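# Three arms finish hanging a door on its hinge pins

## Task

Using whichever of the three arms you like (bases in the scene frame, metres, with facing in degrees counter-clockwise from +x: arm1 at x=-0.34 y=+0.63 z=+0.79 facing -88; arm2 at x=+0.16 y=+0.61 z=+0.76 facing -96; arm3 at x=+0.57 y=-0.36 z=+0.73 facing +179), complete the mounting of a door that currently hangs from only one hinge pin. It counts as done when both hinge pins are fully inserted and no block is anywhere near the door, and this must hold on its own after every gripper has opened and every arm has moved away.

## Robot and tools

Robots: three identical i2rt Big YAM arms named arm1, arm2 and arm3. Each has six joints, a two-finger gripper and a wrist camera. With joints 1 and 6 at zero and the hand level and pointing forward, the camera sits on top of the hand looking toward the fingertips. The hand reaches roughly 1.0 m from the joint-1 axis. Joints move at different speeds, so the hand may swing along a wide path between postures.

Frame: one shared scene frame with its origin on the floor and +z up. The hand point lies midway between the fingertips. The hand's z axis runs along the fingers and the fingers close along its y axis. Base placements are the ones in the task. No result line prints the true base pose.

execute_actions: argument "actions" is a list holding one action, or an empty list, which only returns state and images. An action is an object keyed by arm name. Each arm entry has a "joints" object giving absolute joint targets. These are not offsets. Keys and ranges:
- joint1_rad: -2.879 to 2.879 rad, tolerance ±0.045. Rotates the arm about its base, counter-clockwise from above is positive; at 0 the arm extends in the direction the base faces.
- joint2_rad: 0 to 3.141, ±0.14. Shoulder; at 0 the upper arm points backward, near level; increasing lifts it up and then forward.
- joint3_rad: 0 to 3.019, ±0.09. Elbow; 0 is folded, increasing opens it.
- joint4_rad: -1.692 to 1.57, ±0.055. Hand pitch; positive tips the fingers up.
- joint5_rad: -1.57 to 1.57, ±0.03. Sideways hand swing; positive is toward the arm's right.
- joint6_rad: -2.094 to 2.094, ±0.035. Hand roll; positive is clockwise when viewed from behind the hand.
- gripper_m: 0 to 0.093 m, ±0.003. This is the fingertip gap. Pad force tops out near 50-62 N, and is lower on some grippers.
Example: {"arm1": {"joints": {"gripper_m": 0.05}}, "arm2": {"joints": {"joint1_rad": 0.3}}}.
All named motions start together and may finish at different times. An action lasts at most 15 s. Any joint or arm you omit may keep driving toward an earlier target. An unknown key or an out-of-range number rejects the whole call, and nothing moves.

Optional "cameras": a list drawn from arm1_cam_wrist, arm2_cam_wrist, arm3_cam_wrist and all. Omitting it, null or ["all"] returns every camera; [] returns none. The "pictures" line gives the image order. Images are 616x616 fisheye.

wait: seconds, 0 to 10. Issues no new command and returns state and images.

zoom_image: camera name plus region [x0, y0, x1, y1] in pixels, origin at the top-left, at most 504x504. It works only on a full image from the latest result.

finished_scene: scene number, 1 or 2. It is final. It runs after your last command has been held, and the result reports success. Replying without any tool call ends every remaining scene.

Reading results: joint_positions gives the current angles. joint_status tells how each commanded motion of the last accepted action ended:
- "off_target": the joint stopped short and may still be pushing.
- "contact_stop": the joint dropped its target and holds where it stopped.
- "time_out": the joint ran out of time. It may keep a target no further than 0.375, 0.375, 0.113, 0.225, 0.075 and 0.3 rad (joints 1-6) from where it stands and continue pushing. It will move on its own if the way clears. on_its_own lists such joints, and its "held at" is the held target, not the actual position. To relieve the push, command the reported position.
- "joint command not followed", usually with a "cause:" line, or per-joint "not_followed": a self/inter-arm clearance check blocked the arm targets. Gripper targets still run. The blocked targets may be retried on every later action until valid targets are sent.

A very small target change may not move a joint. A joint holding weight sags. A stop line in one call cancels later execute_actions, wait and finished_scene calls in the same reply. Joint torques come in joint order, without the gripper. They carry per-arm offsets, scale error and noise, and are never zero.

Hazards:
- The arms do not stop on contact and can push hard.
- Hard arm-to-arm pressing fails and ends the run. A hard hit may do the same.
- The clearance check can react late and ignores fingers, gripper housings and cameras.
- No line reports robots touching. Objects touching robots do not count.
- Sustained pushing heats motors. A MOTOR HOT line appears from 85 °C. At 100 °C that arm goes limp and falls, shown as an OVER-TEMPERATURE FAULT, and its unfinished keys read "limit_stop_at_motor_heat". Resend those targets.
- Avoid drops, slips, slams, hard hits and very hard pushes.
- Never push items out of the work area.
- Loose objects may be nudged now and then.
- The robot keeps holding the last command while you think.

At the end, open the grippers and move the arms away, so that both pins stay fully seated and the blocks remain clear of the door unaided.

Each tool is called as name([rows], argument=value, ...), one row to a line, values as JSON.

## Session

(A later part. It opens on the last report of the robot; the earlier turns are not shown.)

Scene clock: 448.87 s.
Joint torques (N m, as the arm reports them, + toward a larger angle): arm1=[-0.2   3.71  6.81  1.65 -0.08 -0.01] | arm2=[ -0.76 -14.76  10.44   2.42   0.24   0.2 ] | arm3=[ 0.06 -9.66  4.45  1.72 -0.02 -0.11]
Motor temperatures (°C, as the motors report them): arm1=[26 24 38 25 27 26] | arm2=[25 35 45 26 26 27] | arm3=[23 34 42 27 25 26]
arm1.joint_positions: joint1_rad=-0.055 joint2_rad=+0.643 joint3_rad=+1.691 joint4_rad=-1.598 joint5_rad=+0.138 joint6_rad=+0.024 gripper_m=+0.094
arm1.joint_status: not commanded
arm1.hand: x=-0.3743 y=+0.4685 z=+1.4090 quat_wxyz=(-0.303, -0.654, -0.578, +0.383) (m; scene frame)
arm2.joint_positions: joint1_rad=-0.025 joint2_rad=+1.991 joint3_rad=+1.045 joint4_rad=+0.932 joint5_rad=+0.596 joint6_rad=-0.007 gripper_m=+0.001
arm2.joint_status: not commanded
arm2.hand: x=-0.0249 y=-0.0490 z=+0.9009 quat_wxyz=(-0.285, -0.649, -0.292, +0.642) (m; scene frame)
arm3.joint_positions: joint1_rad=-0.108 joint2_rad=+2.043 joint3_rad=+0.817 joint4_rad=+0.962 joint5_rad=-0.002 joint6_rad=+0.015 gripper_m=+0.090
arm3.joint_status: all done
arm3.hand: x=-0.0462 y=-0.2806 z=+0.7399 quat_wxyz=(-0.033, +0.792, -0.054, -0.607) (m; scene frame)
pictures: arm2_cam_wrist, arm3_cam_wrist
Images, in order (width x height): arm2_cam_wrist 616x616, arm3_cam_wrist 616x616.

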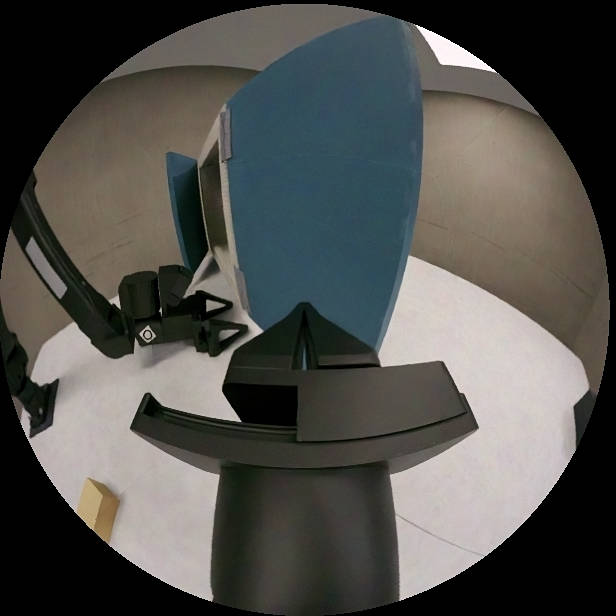

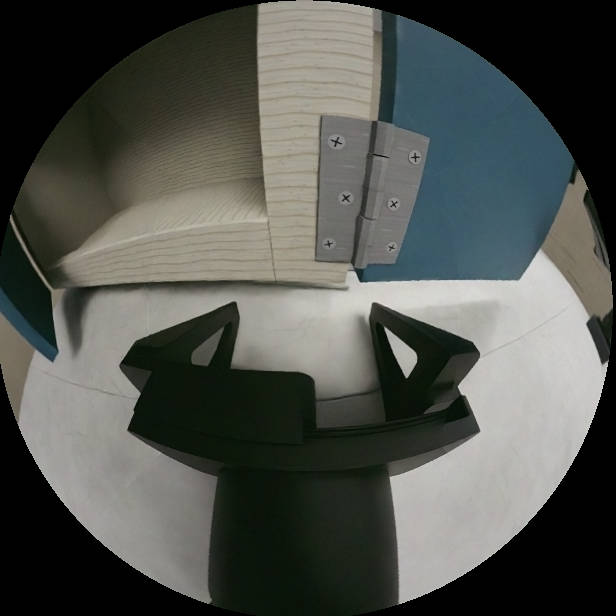

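execute_actions([
  {"arm3":{"joints":{"joint2_rad":2.0,"joint4_rad":0.80}}},
], cameras=[])

execute_actions([
  {"arm3":{"joints":{"joint2_rad":2.045,"joint3_rad":0.95,"joint4_rad":0.70}}},
], cameras=["arm3_cam_wrist","arm2_cam_wrist"])

zoom_image(camera="arm2_cam_wrist", region=[160,260,290,370])

Scene clock: 456.33 s.
Joint torques (N m, as the arm reports them, + toward a larger angle): arm1=[-0.28  3.66  6.81  1.62 -0.09 -0.02] | arm2=[ -1.28 -14.62  10.4    2.35   0.22   0.17] | arm3=[ -0.03 -12.9    4.85   0.84  -0.05  -0.09]
Motor temperatures (°C, as the motors report them): arm1=[26 24 38 25 27 26] | arm2=[25 35 45 26 26 27] | arm3=[23 34 42 27 25 26]
arm1.joint_positions: joint1_rad=-0.055 joint2_rad=+0.643 joint3_rad=+1.691 joint4_rad=-1.598 joint5_rad=+0.138 joint6_rad=+0.024 gripper_m=+0.094
arm1.joint_status: not commanded
arm1.hand: x=-0.3743 y=+0.4685 z=+1.4090 quat_wxyz=(-0.303, -0.654, -0.578, +0.383) (m; scene frame)
arm2.joint_positions: joint1_rad=-0.025 joint2_rad=+1.991 joint3_rad=+1.045 joint4_rad=+0.932 joint5_rad=+0.596 joint6_rad=-0.007 gripper_m=+0.001
arm2.joint_status: not commanded
arm2.hand: x=-0.0249 y=-0.0490 z=+0.9009 quat_wxyz=(-0.285, -0.649, -0.292, +0.642) (m; scene frame)
arm3.joint_positions: joint1_rad=-0.108 joint2_rad=+1.999 joint3_rad=+0.817 joint4_rad=+0.825 joint5_rad=-0.002 joint6_rad=+0.015 gripper_m=+0.090
arm3.joint_status: all done
arm3.hand: x=-0.0412 y=-0.2812 z=+0.7339 quat_wxyz=(-0.031, +0.820, -0.056, -0.569) (m; scene frame)
pictures: none
No camera images: the call's "cameras" was empty. Leave "cameras" out to get every camera's image.

Scene clock: 457.07 s.
Joint torques (N m, as the arm reports them, + toward a larger angle): arm1=[-0.18  3.59  6.73  1.65 -0.09 -0.02] | arm2=[ -0.87 -14.96  10.39   2.3    0.23   0.17] | arm3=[ -0.04 -12.45   8.1    1.17  -0.07  -0.05]
Motor temperatures (°C, as the motors report them): arm1=[26 24 38 25 27 26] | arm2=[25 35 45 26 26 27] | arm3=[23 34 42 27 25 26]
arm1.joint_positions: joint1_rad=-0.055 joint2_rad=+0.643 joint3_rad=+1.691 joint4_rad=-1.598 joint5_rad=+0.138 joint6_rad=+0.024 gripper_m=+0.094
arm1.joint_status: not commanded
arm1.hand: x=-0.3743 y=+0.4685 z=+1.4090 quat_wxyz=(-0.303, -0.654, -0.578, +0.383) (m; scene frame)
arm2.joint_positions: joint1_rad=-0.025 joint2_rad=+1.991 joint3_rad=+1.045 joint4_rad=+0.932 joint5_rad=+0.596 joint6_rad=-0.007 gripper_m=+0.001
arm2.joint_status: not commanded
arm2.hand: x=-0.0249 y=-0.0490 z=+0.9009 quat_wxyz=(-0.285, -0.649, -0.292, +0.642) (m; scene frame)
arm3.joint_positions: joint1_rad=-0.108 joint2_rad=+2.024 joint3_rad=+0.922 joint4_rad=+0.715 joint5_rad=-0.002 joint6_rad=+0.011 gripper_m=+0.090
arm3.joint_status: all done
arm3.hand: x=-0.0740 y=-0.2771 z=+0.7340 quat_wxyz=(-0.031, +0.828, -0.055, -0.557) (m; scene frame)
pictures: arm2_cam_wrist, arm3_cam_wrist
Images, in order (width x height): arm2_cam_wrist 616x616, arm3_cam_wrist 616x616.

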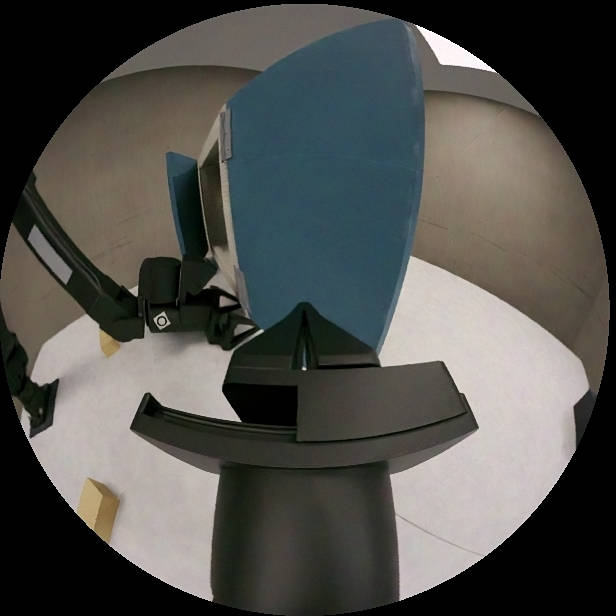

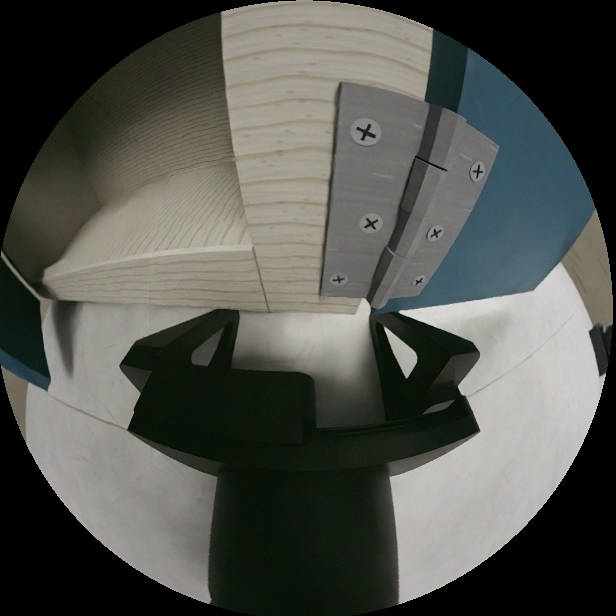

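Region (160, 260, 290, 370) of arm2_cam_wrist's 616x616 image, scaled by 3.877, with more detail than that image has; it fills the top 426 rows of this view, and the rest is white.

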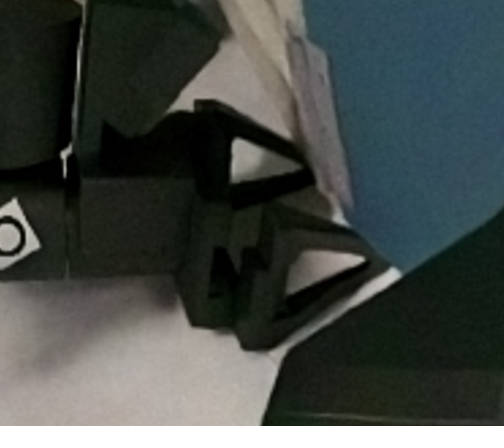

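execute_actions([
  {"arm3":{"joints":{"joint2_rad":2.06,"joint3_rad":1.01,"joint4_rad":0.68}}},
], cameras=[])

execute_actions([
  {"arm3":{"joints":{"gripper_m":0.0}}},
], cameras=["arm3_cam_wrist"])

Scene clock: 465.30 s.
Joint torques (N m, as the arm reports them, + toward a larger angle): arm1=[-0.25  3.48  6.8   1.63 -0.1  -0.02] | arm2=[ -1.12 -14.95  10.47   2.33   0.24   0.19] | arm3=[ -0.25 -11.49  12.45   1.02   0.06  -0.12]
Motor temperatures (°C, as the motors report them): arm1=[26 24 38 25 27 26] | arm2=[25 35 45 26 26 27] | arm3=[23 34 43 27 25 26]
arm1.joint_positions: joint1_rad=-0.055 joint2_rad=+0.643 joint3_rad=+1.691 joint4_rad=-1.598 joint5_rad=+0.138 joint6_rad=+0.024 gripper_m=+0.094
arm1.joint_status: not commanded
arm1.hand: x=-0.3743 y=+0.4685 z=+1.4090 quat_wxyz=(-0.303, -0.654, -0.578, +0.383) (m; scene frame)
arm2.joint_positions: joint1_rad=-0.025 joint2_rad=+1.991 joint3_rad=+1.045 joint4_rad=+0.932 joint5_rad=+0.596 joint6_rad=-0.007 gripper_m=+0.001
arm2.joint_status: not commanded
arm2.hand: x=-0.0249 y=-0.0490 z=+0.9009 quat_wxyz=(-0.285, -0.649, -0.292, +0.642) (m; scene frame)
arm3.joint_positions: joint1_rad=-0.108 joint2_rad=+2.024 joint3_rad=+0.930 joint4_rad=+0.702 joint5_rad=-0.005 joint6_rad=+0.015 gripper_m=+0.090
arm3.joint_status: all done
arm3.hand: x=-0.0761 y=-0.2772 z=+0.7342 quat_wxyz=(-0.029, +0.830, -0.056, -0.555) (m; scene frame)
pictures: none
No camera images: the call's "cameras" was empty. Leave "cameras" out to get every camera's image.

Scene clock: 466.03 s.
Joint torques (N m, as the arm reports them, + toward a larger angle): arm1=[-0.25  3.64  6.82  1.67 -0.1  -0.02] | arm2=[ -0.84 -14.71  10.45   2.33   0.22   0.19] | arm3=[  1.59 -10.73  12.62   1.08  -0.08  -0.06]
Motor temperatures (°C, as the motors report them): arm1=[26 24 38 25 27 26] | arm2=[25 35 45 26 26 27] | arm3=[23 34 43 27 25 26]
arm1.joint_positions: joint1_rad=-0.055 joint2_rad=+0.643 joint3_rad=+1.691 joint4_rad=-1.598 joint5_rad=+0.138 joint6_rad=+0.024 gripper_m=+0.094
arm1.joint_status: not commanded
arm1.hand: x=-0.3743 y=+0.4685 z=+1.4090 quat_wxyz=(-0.303, -0.654, -0.578, +0.383) (m; scene frame)
arm2.joint_positions: joint1_rad=-0.025 joint2_rad=+1.991 joint3_rad=+1.045 joint4_rad=+0.932 joint5_rad=+0.596 joint6_rad=-0.007 gripper_m=+0.001
arm2.joint_status: not commanded
arm2.hand: x=-0.0249 y=-0.0490 z=+0.9009 quat_wxyz=(-0.285, -0.649, -0.292, +0.642) (m; scene frame)
arm3.joint_positions: joint1_rad=-0.127 joint2_rad=+2.021 joint3_rad=+0.928 joint4_rad=+0.701 joint5_rad=-0.002 joint6_rad=+0.012 gripper_m=+0.001
arm3.joint_status: all done
arm3.hand: x=-0.0739 y=-0.2645 z=+0.7353 quat_wxyz=(-0.036, +0.829, -0.064, -0.554) (m; scene frame)
pictures: arm3_cam_wrist
Images, in order (width x height): arm3_cam_wrist 616x616.

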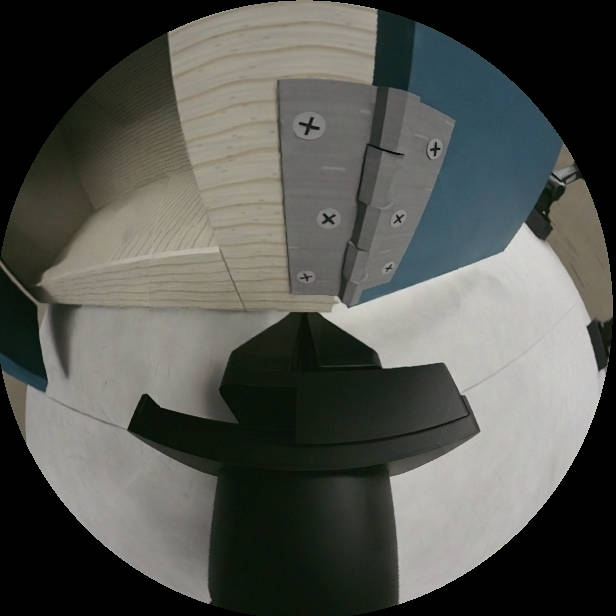

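execute_actions([
  {"arm3":{"joints":{"joint1_rad":-0.108,"joint2_rad":2.0,"joint3_rad":0.84,"joint4_rad":0.84,"gripper_m":0.093}}},
], cameras=[])

execute_actions([
  {"arm3":{"joints":{"joint2_rad":2.06}}},
], cameras=["arm3_cam_wrist"])

zoom_image(camera="arm3_cam_wrist", region=[200,240,420,340])

Scene clock: 489.20 s.
Joint torques (N m, as the arm reports them, + toward a larger angle): arm1=[-0.1   3.63  6.78  1.64 -0.1  -0.03] | arm2=[ -0.96 -15.22  10.44   2.44   0.22   0.18] | arm3=[  1.07 -14.52   4.51   2.34  -0.21  -0.08]
Motor temperatures (°C, as the motors report them): arm1=[26 24 38 25 27 26] | arm2=[25 35 45 26 26 27] | arm3=[23 34 49 27 25 26]
arm1.joint_positions: joint1_rad=-0.055 joint2_rad=+0.643 joint3_rad=+1.691 joint4_rad=-1.598 joint5_rad=+0.138 joint6_rad=+0.024 gripper_m=+0.094
arm1.joint_status: not commanded
arm1.hand: x=-0.3743 y=+0.4685 z=+1.4090 quat_wxyz=(-0.303, -0.654, -0.578, +0.383) (m; scene frame)
arm2.joint_positions: joint1_rad=-0.025 joint2_rad=+1.991 joint3_rad=+1.045 joint4_rad=+0.932 joint5_rad=+0.596 joint6_rad=-0.007 gripper_m=+0.001
arm2.joint_status: not commanded
arm2.hand: x=-0.0249 y=-0.0490 z=+0.9009 quat_wxyz=(-0.285, -0.649, -0.292, +0.642) (m; scene frame)
arm3.joint_positions: joint1_rad=-0.118 joint2_rad=+2.015 joint3_rad=+0.848 joint4_rad=+0.824 joint5_rad=+0.003 joint6_rad=+0.012 gripper_m=+0.093
arm3.joint_status: all done
arm3.hand: x=-0.0517 y=-0.2725 z=+0.7359 quat_wxyz=(-0.037, +0.815, -0.060, -0.575) (m; scene frame)
pictures: none
No camera images: the call's "cameras" was empty. Leave "cameras" out to get every camera's image.

Scene clock: 489.83 s.
Joint torques (N m, as the arm reports them, + toward a larger angle): arm1=[-0.26  3.62  6.78  1.66 -0.09 -0.02] | arm2=[ -0.8  -14.85  10.42   2.36   0.25   0.19] | arm3=[  1.28 -10.06   4.29   2.09  -0.19  -0.1 ]
Motor temperatures (°C, as the motors report them): arm1=[26 24 38 25 27 26] | arm2=[25 35 45 26 26 27] | arm3=[23 34 48 27 25 26]
arm1.joint_positions: joint1_rad=-0.055 joint2_rad=+0.643 joint3_rad=+1.691 joint4_rad=-1.598 joint5_rad=+0.138 joint6_rad=+0.024 gripper_m=+0.094
arm1.joint_status: not commanded
arm1.hand: x=-0.3743 y=+0.4685 z=+1.4090 quat_wxyz=(-0.303, -0.654, -0.578, +0.383) (m; scene frame)
arm2.joint_positions: joint1_rad=-0.025 joint2_rad=+1.991 joint3_rad=+1.045 joint4_rad=+0.932 joint5_rad=+0.596 joint6_rad=-0.007 gripper_m=+0.001
arm2.joint_status: not commanded
arm2.hand: x=-0.0249 y=-0.0490 z=+0.9009 quat_wxyz=(-0.285, -0.649, -0.292, +0.642) (m; scene frame)
arm3.joint_positions: joint1_rad=-0.118 joint2_rad=+2.019 joint3_rad=+0.848 joint4_rad=+0.834 joint5_rad=+0.002 joint6_rad=+0.013 gripper_m=+0.093
arm3.joint_status: all done
arm3.hand: x=-0.0520 y=-0.2727 z=+0.7357 quat_wxyz=(-0.036, +0.814, -0.060, -0.577) (m; scene frame)
pictures: arm3_cam_wrist
Images, in order (width x height): arm3_cam_wrist 616x616.

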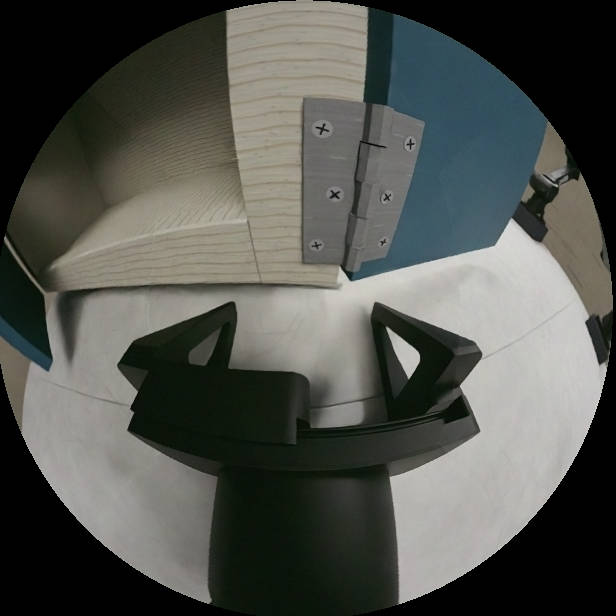

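Region (200, 240, 420, 340) of arm3_cam_wrist's 616x616 image, scaled by 2.291, with more detail than that image has; it fills the top 229 rows of this view, and the rest is white.

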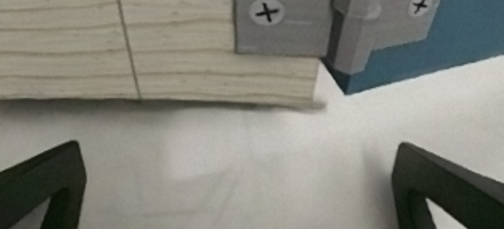

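execute_actions([
  {"arm3":{"joints":{"joint2_rad":1.5,"joint3_rad":0.5,"joint4_rad":0.8,"joint1_rad":0.1}},"arm2":{"joints":{"joint2_rad":1.5,"joint3_rad":0.55,"joint5_rad":0}}},
], cameras=["arm2_cam_wrist","arm3_cam_wrist"])

Scene clock: 506.90 s.
Joint torques (N m, as the arm reports them, + toward a larger angle): arm1=[-0.18  3.48  6.8   1.65 -0.08 -0.02] | arm2=[-1.23 -8.69  7.6   2.46 -0.18  0.16] | arm3=[-1.05 -7.91  6.05  1.81 -0.09 -0.04]
Motor temperatures (°C, as the motors report them): arm1=[26 24 38 25 27 26] | arm2=[25 35 44 26 26 27] | arm3=[23 34 44 27 25 26]
arm1.joint_positions: joint1_rad=-0.055 joint2_rad=+0.643 joint3_rad=+1.691 joint4_rad=-1.598 joint5_rad=+0.138 joint6_rad=+0.024 gripper_m=+0.094
arm1.joint_status: not commanded
arm1.hand: x=-0.3743 y=+0.4685 z=+1.4090 quat_wxyz=(-0.303, -0.654, -0.578, +0.383) (m; scene frame)
arm2.joint_positions: joint1_rad=-0.025 joint2_rad=+1.496 joint3_rad=+0.549 joint4_rad=+0.932 joint5_rad=+0.005 joint6_rad=-0.007 gripper_m=+0.001
arm2.joint_status: all done
arm2.hand: x=+0.0893 y=+0.0851 z=+0.9646 quat_wxyz=(-0.462, -0.537, -0.466, +0.530) (m; scene frame)
arm3.joint_positions: joint1_rad=+0.114 joint2_rad=+1.498 joint3_rad=+0.504 joint4_rad=+0.804 joint5_rad=-0.002 joint6_rad=+0.007 gripper_m=+0.093
arm3.joint_status: all done
arm3.hand: x=+0.0604 y=-0.4073 z=+0.8730 quat_wxyz=(+0.034, +0.770, +0.036, -0.636) (m; scene frame)
pictures: arm2_cam_wrist, arm3_cam_wrist
Images, in order (width x height): arm2_cam_wrist 616x616, arm3_cam_wrist 616x616.

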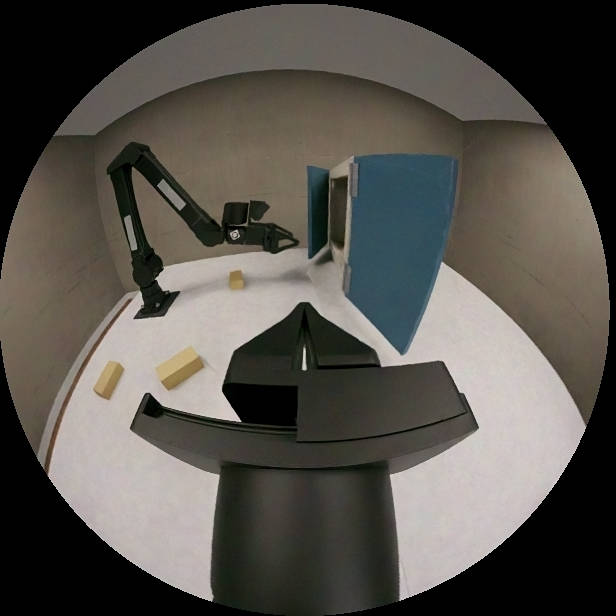

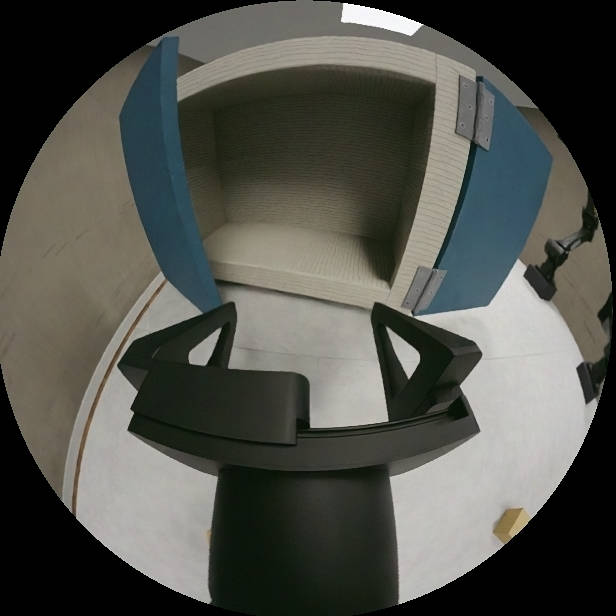

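execute_actions([
  {"arm2":{"joints":{"joint1_rad":-0.5}}},
], cameras=[])

execute_actions([
  {"arm2":{"joints":{"joint2_rad":2.0,"joint3_rad":1.08}}},
], cameras=["arm2_cam_wrist"])

Scene clock: 512.47 s.
Joint torques (N m, as the arm reports them, + toward a larger angle): arm1=[-0.1   3.75  6.78  1.61 -0.07 -0.02] | arm2=[-0.82 -8.75  7.59  2.5  -0.04  0.18] | arm3=[-0.67 -8.12  6.05  1.77 -0.09 -0.04]
Motor temperatures (°C, as the motors report them): arm1=[26 24 38 25 27 26] | arm2=[25 34 44 26 26 27] | arm3=[23 33 43 27 25 26]
arm1.joint_positions: joint1_rad=-0.055 joint2_rad=+0.643 joint3_rad=+1.691 joint4_rad=-1.598 joint5_rad=+0.138 joint6_rad=+0.024 gripper_m=+0.094
arm1.joint_status: not commanded
arm1.hand: x=-0.3743 y=+0.4685 z=+1.4090 quat_wxyz=(-0.303, -0.654, -0.578, +0.383) (m; scene frame)
arm2.joint_positions: joint1_rad=-0.502 joint2_rad=+1.496 joint3_rad=+0.549 joint4_rad=+0.932 joint5_rad=+0.001 joint6_rad=-0.007 gripper_m=+0.001
arm2.joint_status: all done
arm2.hand: x=-0.1434 y=+0.1766 z=+0.9624 quat_wxyz=(-0.324, -0.632, -0.327, +0.623) (m; scene frame)
arm3.joint_positions: joint1_rad=+0.114 joint2_rad=+1.498 joint3_rad=+0.504 joint4_rad=+0.804 joint5_rad=-0.002 joint6_rad=+0.007 gripper_m=+0.093
arm3.joint_status: not commanded
arm3.hand: x=+0.0604 y=-0.4073 z=+0.8730 quat_wxyz=(+0.034, +0.770, +0.036, -0.636) (m; scene frame)
pictures: none
No camera images: the call's "cameras" was empty. Leave "cameras" out to get every camera's image.

Scene clock: 513.80 s.
Joint torques (N m, as the arm reports them, + toward a larger angle): arm1=[-0.1   3.68  6.82  1.64 -0.08 -0.02] | arm2=[  0.14 -15.31  10.88   2.48   0.     0.18] | arm3=[-0.79 -8.04  6.07  1.59 -0.07 -0.05]
Motor temperatures (°C, as the motors report them): arm1=[26 24 38 25 27 26] | arm2=[25 34 44 26 26 27] | arm3=[23 33 43 27 25 26]
arm1.joint_positions: joint1_rad=-0.055 joint2_rad=+0.643 joint3_rad=+1.691 joint4_rad=-1.598 joint5_rad=+0.138 joint6_rad=+0.024 gripper_m=+0.094
arm1.joint_status: not commanded
arm1.hand: x=-0.3743 y=+0.4685 z=+1.4090 quat_wxyz=(-0.303, -0.654, -0.578, +0.383) (m; scene frame)
arm2.joint_positions: joint1_rad=-0.502 joint2_rad=+1.991 joint3_rad=+1.039 joint4_rad=+0.932 joint5_rad=+0.001 joint6_rad=-0.007 gripper_m=+0.001
arm2.joint_status: all done
arm2.hand: x=-0.2437 y=+0.0326 z=+0.8956 quat_wxyz=(-0.324, -0.634, -0.328, +0.621) (m; scene frame)
arm3.joint_positions: joint1_rad=+0.114 joint2_rad=+1.498 joint3_rad=+0.504 joint4_rad=+0.804 joint5_rad=-0.002 joint6_rad=+0.007 gripper_m=+0.093
arm3.joint_status: not commanded
arm3.hand: x=+0.0604 y=-0.4073 z=+0.8730 quat_wxyz=(+0.034, +0.770, +0.036, -0.636) (m; scene frame)
pictures: arm2_cam_wrist
Images, in order (width x height): arm2_cam_wrist 616x616.

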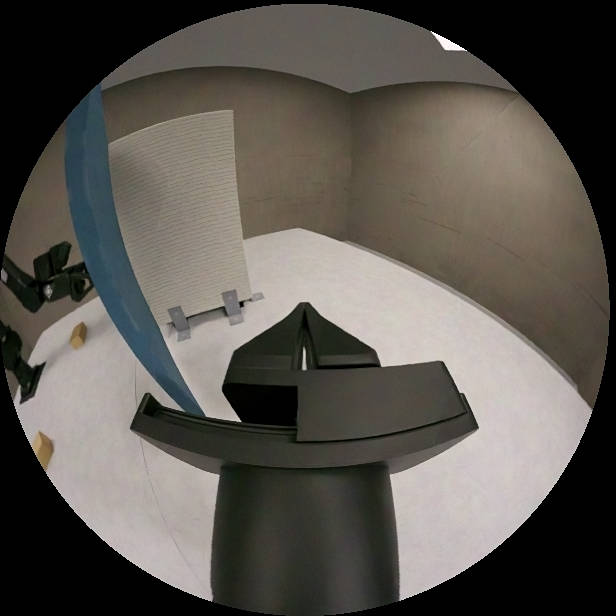

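Sweep slowly, extending a bit.

execute_actions([
  {"arm2":{"joints":{"joint1_rad":-0.25}}},
], cameras=["arm2_cam_wrist"])

execute_actions([
  {"arm2":{"joints":{"joint1_rad":-0.12}}},
], cameras=["arm2_cam_wrist"])

Scene clock: 519.00 s.
Joint torques (N m, as the arm reports them, + toward a larger angle): arm1=[-0.26  3.49  6.77  1.64 -0.08 -0.02] | arm2=[ -1.08 -15.21  10.74   2.39  -0.05   0.19] | arm3=[-0.88 -8.08  6.04  1.66 -0.07 -0.02]
Motor temperatures (°C, as the motors report them): arm1=[26 24 38 25 27 26] | arm2=[25 34 44 26 26 27] | arm3=[23 33 43 27 25 26]
arm1.joint_positions: joint1_rad=-0.055 joint2_rad=+0.643 joint3_rad=+1.691 joint4_rad=-1.598 joint5_rad=+0.138 joint6_rad=+0.024 gripper_m=+0.094
arm1.joint_status: not commanded
arm1.hand: x=-0.3743 y=+0.4685 z=+1.4090 quat_wxyz=(-0.303, -0.654, -0.578, +0.383) (m; scene frame)
arm2.joint_positions: joint1_rad=-0.240 joint2_rad=+1.991 joint3_rad=+1.042 joint4_rad=+0.933 joint5_rad=+0.002 joint6_rad=-0.007 gripper_m=+0.001
arm2.joint_status: all done
arm2.hand: x=-0.0805 y=-0.0538 z=+0.8988 quat_wxyz=(-0.403, -0.584, -0.407, +0.576) (m; scene frame)
arm3.joint_positions: joint1_rad=+0.114 joint2_rad=+1.498 joint3_rad=+0.504 joint4_rad=+0.804 joint5_rad=-0.002 joint6_rad=+0.007 gripper_m=+0.093
arm3.joint_status: not commanded
arm3.hand: x=+0.0604 y=-0.4073 z=+0.8730 quat_wxyz=(+0.034, +0.770, +0.036, -0.636) (m; scene frame)
pictures: arm2_cam_wrist
Images, in order (width x height): arm2_cam_wrist 616x616.

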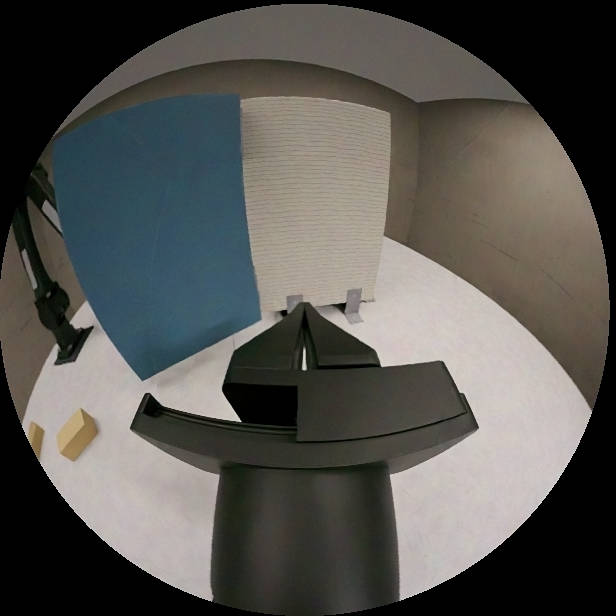

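Scene clock: 520.13 s.
Joint torques (N m, as the arm reports them, + toward a larger angle): arm1=[-0.19  3.62  6.79  1.65 -0.09 -0.02] | arm2=[ -0.87 -15.16  10.72   2.46  -0.05   0.19] | arm3=[-0.63 -7.9   5.98  1.63 -0.09 -0.01]
Motor temperatures (°C, as the motors report them): arm1=[26 24 38 25 27 26] | arm2=[25 34 44 26 26 27] | arm3=[23 33 43 27 25 26]
arm1.joint_positions: joint1_rad=-0.055 joint2_rad=+0.643 joint3_rad=+1.691 joint4_rad=-1.598 joint5_rad=+0.138 joint6_rad=+0.024 gripper_m=+0.094
arm1.joint_status: not commanded
arm1.hand: x=-0.3743 y=+0.4685 z=+1.4090 quat_wxyz=(-0.303, -0.654, -0.578, +0.383) (m; scene frame)
arm2.joint_positions: joint1_rad=-0.111 joint2_rad=+1.991 joint3_rad=+1.042 joint4_rad=+0.933 joint5_rad=+0.001 joint6_rad=-0.007 gripper_m=+0.001
arm2.joint_status: all done
arm2.hand: x=+0.0070 y=-0.0795 z=+0.8995 quat_wxyz=(-0.439, -0.556, -0.444, +0.549) (m; scene frame)
arm3.joint_positions: joint1_rad=+0.114 joint2_rad=+1.498 joint3_rad=+0.504 joint4_rad=+0.804 joint5_rad=-0.002 joint6_rad=+0.007 gripper_m=+0.093
arm3.joint_status: not commanded
arm3.hand: x=+0.0604 y=-0.4073 z=+0.8730 quat_wxyz=(+0.034, +0.770, +0.036, -0.636) (m; scene frame)
pictures: arm2_cam_wrist
Images, in order (width x height): arm2_cam_wrist 616x616.

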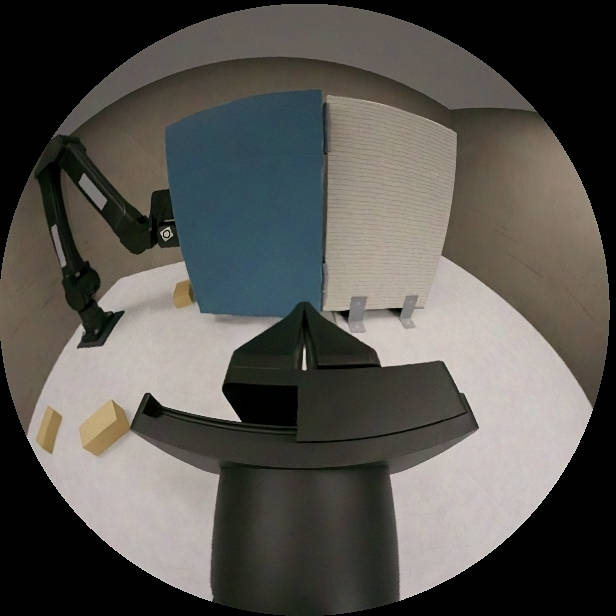

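execute_actions([
  {"arm2":{"joints":{"joint1_rad":-0.27,"joint4_rad":0.6}}},
], cameras=["arm2_cam_wrist"])

zoom_image(camera="arm2_cam_wrist", region=[200,170,400,310])

Scene clock: 525.90 s.
Joint torques (N m, as the arm reports them, + toward a larger angle): arm1=[-0.21  3.61  6.77  1.68 -0.09 -0.02] | arm2=[  0.01 -15.09  10.77   0.99   0.02   0.18] | arm3=[-0.8  -8.05  6.06  1.73 -0.07 -0.03]
Motor temperatures (°C, as the motors report them): arm1=[26 24 38 25 27 26] | arm2=[25 35 45 26 26 27] | arm3=[23 33 43 27 25 26]
arm1.joint_positions: joint1_rad=-0.055 joint2_rad=+0.643 joint3_rad=+1.691 joint4_rad=-1.598 joint5_rad=+0.138 joint6_rad=+0.024 gripper_m=+0.094
arm1.joint_status: not commanded
arm1.hand: x=-0.3743 y=+0.4685 z=+1.4090 quat_wxyz=(-0.303, -0.654, -0.578, +0.383) (m; scene frame)
arm2.joint_positions: joint1_rad=-0.276 joint2_rad=+1.991 joint3_rad=+1.042 joint4_rad=+0.620 joint5_rad=+0.001 joint6_rad=-0.007 gripper_m=+0.001
arm2.joint_status: all done
arm2.hand: x=-0.0991 y=-0.0330 z=+0.8235 quat_wxyz=(-0.327, -0.674, -0.454, +0.483) (m; scene frame)
arm3.joint_positions: joint1_rad=+0.114 joint2_rad=+1.498 joint3_rad=+0.504 joint4_rad=+0.804 joint5_rad=-0.002 joint6_rad=+0.007 gripper_m=+0.093
arm3.joint_status: not commanded
arm3.hand: x=+0.0604 y=-0.4073 z=+0.8730 quat_wxyz=(+0.034, +0.770, +0.036, -0.636) (m; scene frame)
pictures: arm2_cam_wrist
Images, in order (width x height): arm2_cam_wrist 616x616.

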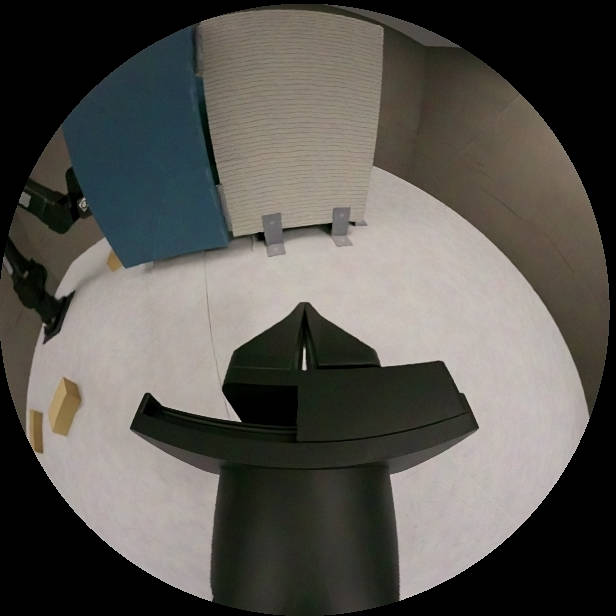

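Region (200, 170, 400, 310) of arm2_cam_wrist's 616x616 image, scaled by 2.520, with more detail than that image has; it fills the top 353 rows of this view, and the rest is white.

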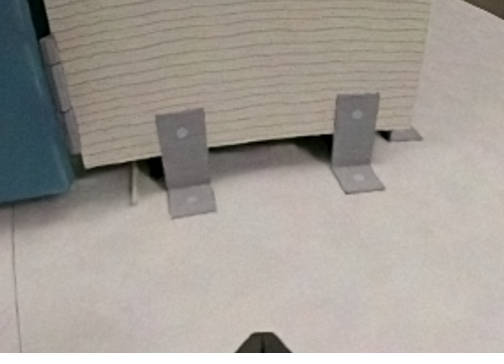

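execute_actions([
  {"arm2":{"joints":{"joint1_rad":-0.19,"joint2_rad":2.25,"joint3_rad":1.80,"joint4_rad":-0.05,"gripper_m":0.04}}},
], cameras=["arm2_cam_wrist"])

Scene clock: 546.70 s.
Joint torques (N m, as the arm reports them, + toward a larger angle): arm1=[-0.18  3.7   6.82  1.61 -0.09 -0.03] | arm2=[ -1.28 -20.97  13.51   0.92  -0.02   0.19] | arm3=[-0.97 -7.94  5.94  1.69 -0.08 -0.04]
Motor temperatures (°C, as the motors report them): arm1=[26 24 38 25 27 26] | arm2=[25 35 45 25 26 27] | arm3=[23 33 42 27 25 26]
arm1.joint_positions: joint1_rad=-0.055 joint2_rad=+0.643 joint3_rad=+1.691 joint4_rad=-1.598 joint5_rad=+0.138 joint6_rad=+0.024 gripper_m=+0.094
arm1.joint_status: not commanded
arm1.hand: x=-0.3743 y=+0.4685 z=+1.4090 quat_wxyz=(-0.303, -0.654, -0.578, +0.383) (m; scene frame)
arm2.joint_positions: joint1_rad=-0.181 joint2_rad=+2.243 joint3_rad=+1.764 joint4_rad=-0.030 joint5_rad=+0.002 joint6_rad=-0.007 gripper_m=+0.040
arm2.joint_status: all done
arm2.hand: x=-0.0860 y=-0.2185 z=+0.8552 quat_wxyz=(-0.304, -0.690, -0.515, +0.407) (m; scene frame)
arm3.joint_positions: joint1_rad=+0.114 joint2_rad=+1.498 joint3_rad=+0.504 joint4_rad=+0.804 joint5_rad=-0.002 joint6_rad=+0.007 gripper_m=+0.093
arm3.joint_status: not commanded
arm3.hand: x=+0.0604 y=-0.4073 z=+0.8730 quat_wxyz=(+0.034, +0.770, +0.036, -0.636) (m; scene frame)
pictures: arm2_cam_wrist
Images, in order (width x height): arm2_cam_wrist 616x616.

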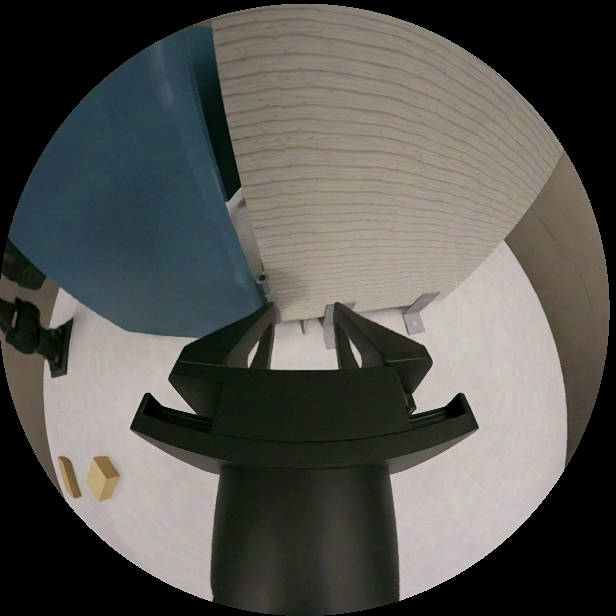

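execute_actions([
  {"arm2":{"joints":{"joint2_rad":2.40,"joint3_rad":1.86}}},
], cameras=["arm2_cam_wrist"])

zoom_image(camera="arm2_cam_wrist", region=[230,230,400,360])

Scene clock: 552.97 s.
Joint torques (N m, as the arm reports them, + toward a larger angle): arm1=[-0.1   3.65  6.76  1.66 -0.09 -0.02] | arm2=[ -1.1  -23.03  12.51   1.13  -0.13   0.18] | arm3=[-0.6  -8.    6.05  1.68 -0.05 -0.03]
Motor temperatures (°C, as the motors report them): arm1=[26 24 38 25 27 26] | arm2=[25 36 46 25 26 27] | arm3=[23 33 42 27 25 26]
arm1.joint_positions: joint1_rad=-0.055 joint2_rad=+0.643 joint3_rad=+1.691 joint4_rad=-1.598 joint5_rad=+0.138 joint6_rad=+0.024 gripper_m=+0.094
arm1.joint_status: not commanded
arm1.hand: x=-0.3743 y=+0.4685 z=+1.4090 quat_wxyz=(-0.303, -0.654, -0.578, +0.383) (m; scene frame)
arm2.joint_positions: joint1_rad=-0.184 joint2_rad=+2.401 joint3_rad=+1.830 joint4_rad=-0.035 joint5_rad=+0.004 joint6_rad=-0.007 gripper_m=+0.040
arm2.joint_status: all done
arm2.hand: x=-0.0897 y=-0.2241 z=+0.7554 quat_wxyz=(-0.278, -0.710, -0.528, +0.374) (m; scene frame)
arm3.joint_positions: joint1_rad=+0.114 joint2_rad=+1.498 joint3_rad=+0.504 joint4_rad=+0.804 joint5_rad=-0.002 joint6_rad=+0.007 gripper_m=+0.093
arm3.joint_status: not commanded
arm3.hand: x=+0.0604 y=-0.4073 z=+0.8730 quat_wxyz=(+0.034, +0.770, +0.036, -0.636) (m; scene frame)
pictures: arm2_cam_wrist
Images, in order (width x height): arm2_cam_wrist 616x616.

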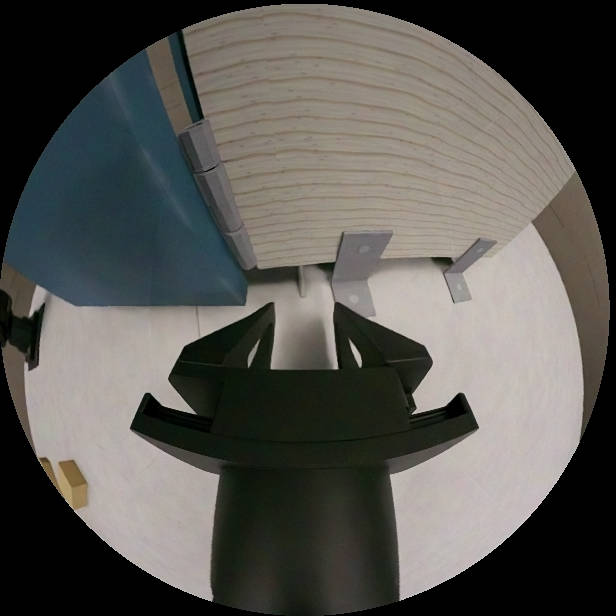

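Region (230, 230, 400, 360) of arm2_cam_wrist's 616x616 image, scaled by 2.965, with more detail than that image has; it fills the top 385 rows of this view, and the rest is white.

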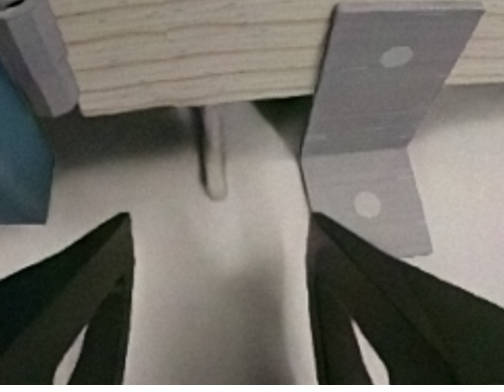

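execute_actions([
  {"arm2":{"joints":{"joint2_rad":2.455,"joint3_rad":1.91,"gripper_m":0.03}}},
], cameras=["arm2_cam_wrist"])

zoom_image(camera="arm2_cam_wrist", region=[230,230,400,360])

Scene clock: 562.53 s.
Joint torques (N m, as the arm reports them, + toward a larger angle): arm1=[-0.17  3.56  6.79  1.61 -0.08 -0.02] | arm2=[ -1.   -20.74  14.21   1.12  -0.13   0.19] | arm3=[-0.86 -7.54  6.08  1.64 -0.08 -0.04]
Motor temperatures (°C, as the motors report them): arm1=[26 24 38 25 27 26] | arm2=[25 37 46 25 26 27] | arm3=[23 33 42 27 25 26]
arm1.joint_positions: joint1_rad=-0.055 joint2_rad=+0.643 joint3_rad=+1.691 joint4_rad=-1.598 joint5_rad=+0.138 joint6_rad=+0.024 gripper_m=+0.094
arm1.joint_status: not commanded
arm1.hand: x=-0.3743 y=+0.4685 z=+1.4090 quat_wxyz=(-0.303, -0.654, -0.578, +0.383) (m; scene frame)
arm2.joint_positions: joint1_rad=-0.184 joint2_rad=+2.426 joint3_rad=+1.860 joint4_rad=-0.035 joint5_rad=+0.004 joint6_rad=-0.007 gripper_m=+0.030
arm2.joint_status: all done
arm2.hand: x=-0.0915 y=-0.2305 z=+0.7500 quat_wxyz=(-0.279, -0.709, -0.527, +0.375) (m; scene frame)
arm3.joint_positions: joint1_rad=+0.114 joint2_rad=+1.498 joint3_rad=+0.504 joint4_rad=+0.804 joint5_rad=-0.002 joint6_rad=+0.007 gripper_m=+0.093
arm3.joint_status: not commanded
arm3.hand: x=+0.0604 y=-0.4073 z=+0.8730 quat_wxyz=(+0.034, +0.770, +0.036, -0.636) (m; scene frame)
pictures: arm2_cam_wrist
Images, in order (width x height): arm2_cam_wrist 616x616.

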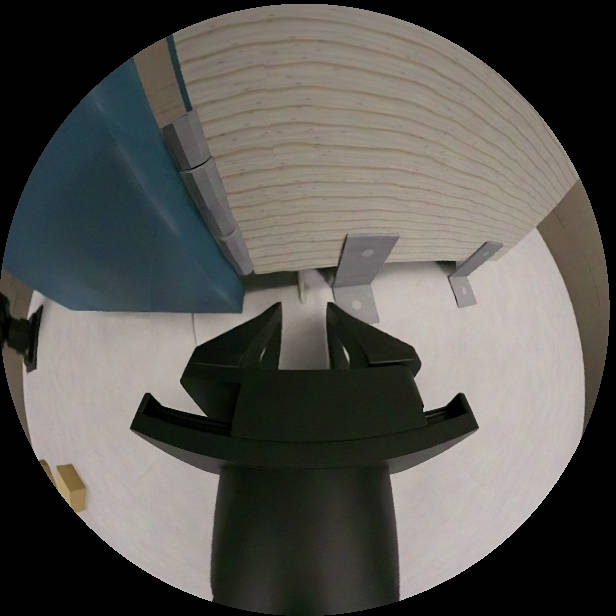

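Region (230, 230, 400, 360) of arm2_cam_wrist's 616x616 image, scaled by 2.965, with more detail than that image has; it fills the top 385 rows of this view, and the rest is white.

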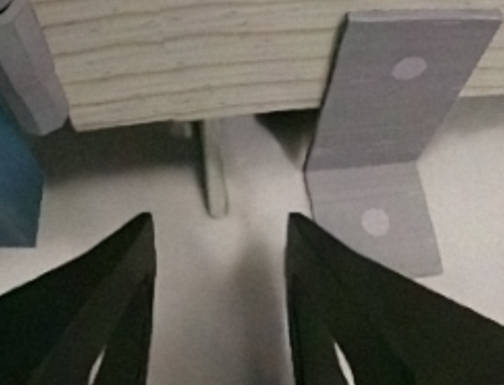

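execute_actions([
  {"arm2":{"joints":{"joint2_rad":2.49,"joint3_rad":1.95,"joint4_rad":-0.06}}},
], cameras=["arm2_cam_wrist"])

zoom_image(camera="arm2_cam_wrist", region=[230,230,400,360])

Scene clock: 569.53 s.
Joint torques (N m, as the arm reports them, + toward a larger angle): arm1=[-0.35  3.67  6.79  1.65 -0.09 -0.02] | arm2=[ -1.21 -20.3   14.02   0.84  -0.15   0.19] | arm3=[-0.7  -8.02  5.99  1.77 -0.09 -0.03]
Motor temperatures (°C, as the motors report them): arm1=[26 24 38 25 27 26] | arm2=[25 37 47 25 26 27] | arm3=[23 33 42 27 25 26]
arm1.joint_positions: joint1_rad=-0.055 joint2_rad=+0.643 joint3_rad=+1.691 joint4_rad=-1.598 joint5_rad=+0.138 joint6_rad=+0.024 gripper_m=+0.094
arm1.joint_status: not commanded
arm1.hand: x=-0.3743 y=+0.4685 z=+1.4090 quat_wxyz=(-0.303, -0.654, -0.578, +0.383) (m; scene frame)
arm2.joint_positions: joint1_rad=-0.184 joint2_rad=+2.454 joint3_rad=+1.902 joint4_rad=-0.039 joint5_rad=+0.004 joint6_rad=-0.007 gripper_m=+0.030
arm2.joint_status: all done
arm2.hand: x=-0.0943 y=-0.2397 z=+0.7468 quat_wxyz=(-0.282, -0.708, -0.526, +0.379) (m; scene frame)
arm3.joint_positions: joint1_rad=+0.114 joint2_rad=+1.498 joint3_rad=+0.504 joint4_rad=+0.804 joint5_rad=-0.002 joint6_rad=+0.007 gripper_m=+0.093
arm3.joint_status: not commanded
arm3.hand: x=+0.0604 y=-0.4073 z=+0.8730 quat_wxyz=(+0.034, +0.770, +0.036, -0.636) (m; scene frame)
pictures: arm2_cam_wrist
Images, in order (width x height): arm2_cam_wrist 616x616.

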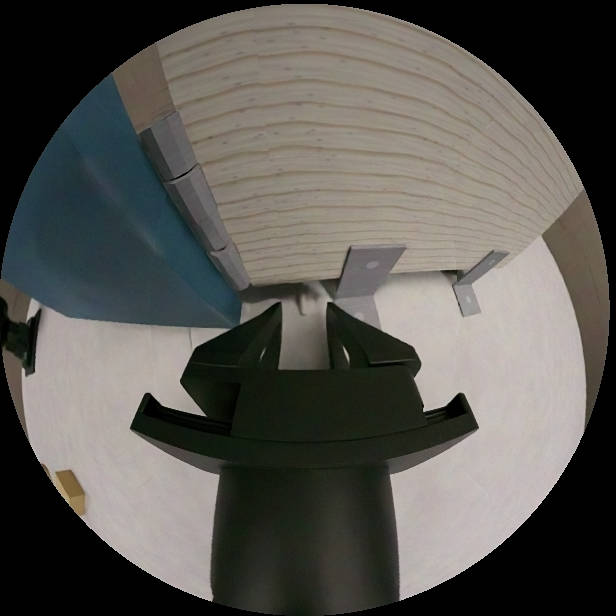

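Region (230, 230, 400, 360) of arm2_cam_wrist's 616x616 image, scaled by 2.965, with more detail than that image has; it fills the top 385 rows of this view, and the rest is white.

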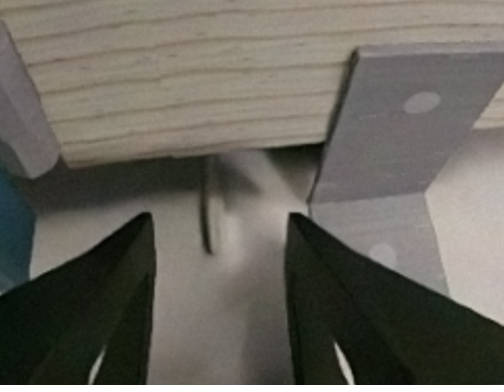

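execute_actions([
  {"arm2":{"joints":{"joint2_rad":2.52}}},
], cameras=[])

execute_actions([
  {"arm2":{"joints":{"gripper_m":0.0}}},
], cameras=["arm2_cam_wrist"])

zoom_image(camera="arm2_cam_wrist", region=[230,230,400,360])

Scene clock: 578.47 s.
Joint torques (N m, as the arm reports them, + toward a larger angle): arm1=[-0.23  3.65  6.77  1.63 -0.08 -0.01] | arm2=[ -1.62 -18.9   13.05   0.93  -0.14   0.19] | arm3=[-1.02 -7.93  6.13  1.57 -0.08 -0.05]
Motor temperatures (°C, as the motors report them): arm1=[26 24 38 25 27 26] | arm2=[25 38 48 25 26 27] | arm3=[23 33 42 27 25 26]
arm1.joint_positions: joint1_rad=-0.055 joint2_rad=+0.643 joint3_rad=+1.691 joint4_rad=-1.598 joint5_rad=+0.138 joint6_rad=+0.024 gripper_m=+0.094
arm1.joint_status: not commanded
arm1.hand: x=-0.3743 y=+0.4685 z=+1.4090 quat_wxyz=(-0.303, -0.654, -0.578, +0.383) (m; scene frame)
arm2.joint_positions: joint1_rad=-0.184 joint2_rad=+2.463 joint3_rad=+1.915 joint4_rad=-0.039 joint5_rad=+0.004 joint6_rad=-0.007 gripper_m=+0.030
arm2.joint_status: all done
arm2.hand: x=-0.0951 y=-0.2425 z=+0.7457 quat_wxyz=(-0.283, -0.707, -0.525, +0.380) (m; scene frame)
arm3.joint_positions: joint1_rad=+0.114 joint2_rad=+1.498 joint3_rad=+0.504 joint4_rad=+0.804 joint5_rad=-0.002 joint6_rad=+0.007 gripper_m=+0.093
arm3.joint_status: not commanded
arm3.hand: x=+0.0604 y=-0.4073 z=+0.8730 quat_wxyz=(+0.034, +0.770, +0.036, -0.636) (m; scene frame)
pictures: none
No camera images: the call's "cameras" was empty. Leave "cameras" out to get every camera's image.

Scene clock: 579.00 s.
Joint torques (N m, as the arm reports them, + toward a larger angle): arm1=[-0.03  3.56  6.79  1.62 -0.08 -0.02] | arm2=[ -0.54 -18.84  12.98   0.88  -0.02   0.2 ] | arm3=[-0.92 -7.98  6.03  1.62 -0.07 -0.07]
Motor temperatures (°C, as the motors report them): arm1=[26 24 38 25 27 26] | arm2=[25 38 48 25 26 27] | arm3=[23 33 42 27 25 26]
arm1.joint_positions: joint1_rad=-0.055 joint2_rad=+0.643 joint3_rad=+1.691 joint4_rad=-1.598 joint5_rad=+0.138 joint6_rad=+0.024 gripper_m=+0.094
arm1.joint_status: not commanded
arm1.hand: x=-0.3743 y=+0.4685 z=+1.4090 quat_wxyz=(-0.303, -0.654, -0.578, +0.383) (m; scene frame)
arm2.joint_positions: joint1_rad=-0.184 joint2_rad=+2.463 joint3_rad=+1.915 joint4_rad=-0.039 joint5_rad=+0.002 joint6_rad=-0.007 gripper_m=+0.002
arm2.joint_status: all done
arm2.hand: x=-0.0948 y=-0.2426 z=+0.7457 quat_wxyz=(-0.283, -0.707, -0.526, +0.380) (m; scene frame)
arm3.joint_positions: joint1_rad=+0.114 joint2_rad=+1.498 joint3_rad=+0.504 joint4_rad=+0.804 joint5_rad=-0.002 joint6_rad=+0.007 gripper_m=+0.093
arm3.joint_status: not commanded
arm3.hand: x=+0.0604 y=-0.4073 z=+0.8730 quat_wxyz=(+0.034, +0.770, +0.036, -0.636) (m; scene frame)
pictures: arm2_cam_wrist
Images, in order (width x height): arm2_cam_wrist 616x616.

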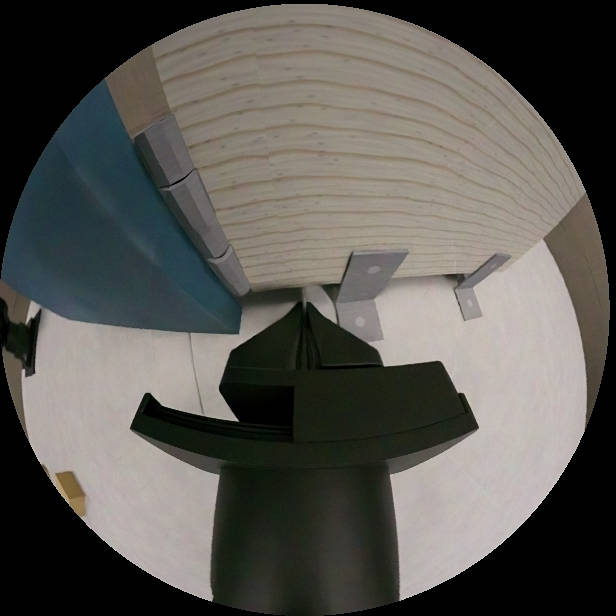

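Region (230, 230, 400, 360) of arm2_cam_wrist's 616x616 image, scaled by 2.965, with more detail than that image has; it fills the top 385 rows of this view, and the rest is white.

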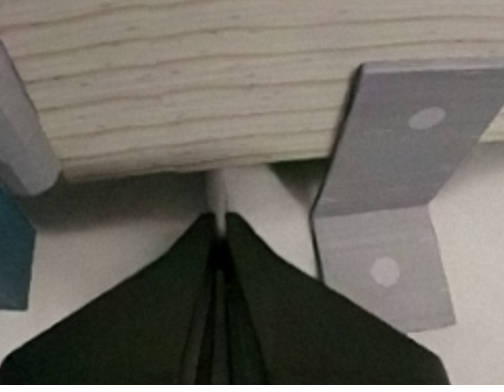

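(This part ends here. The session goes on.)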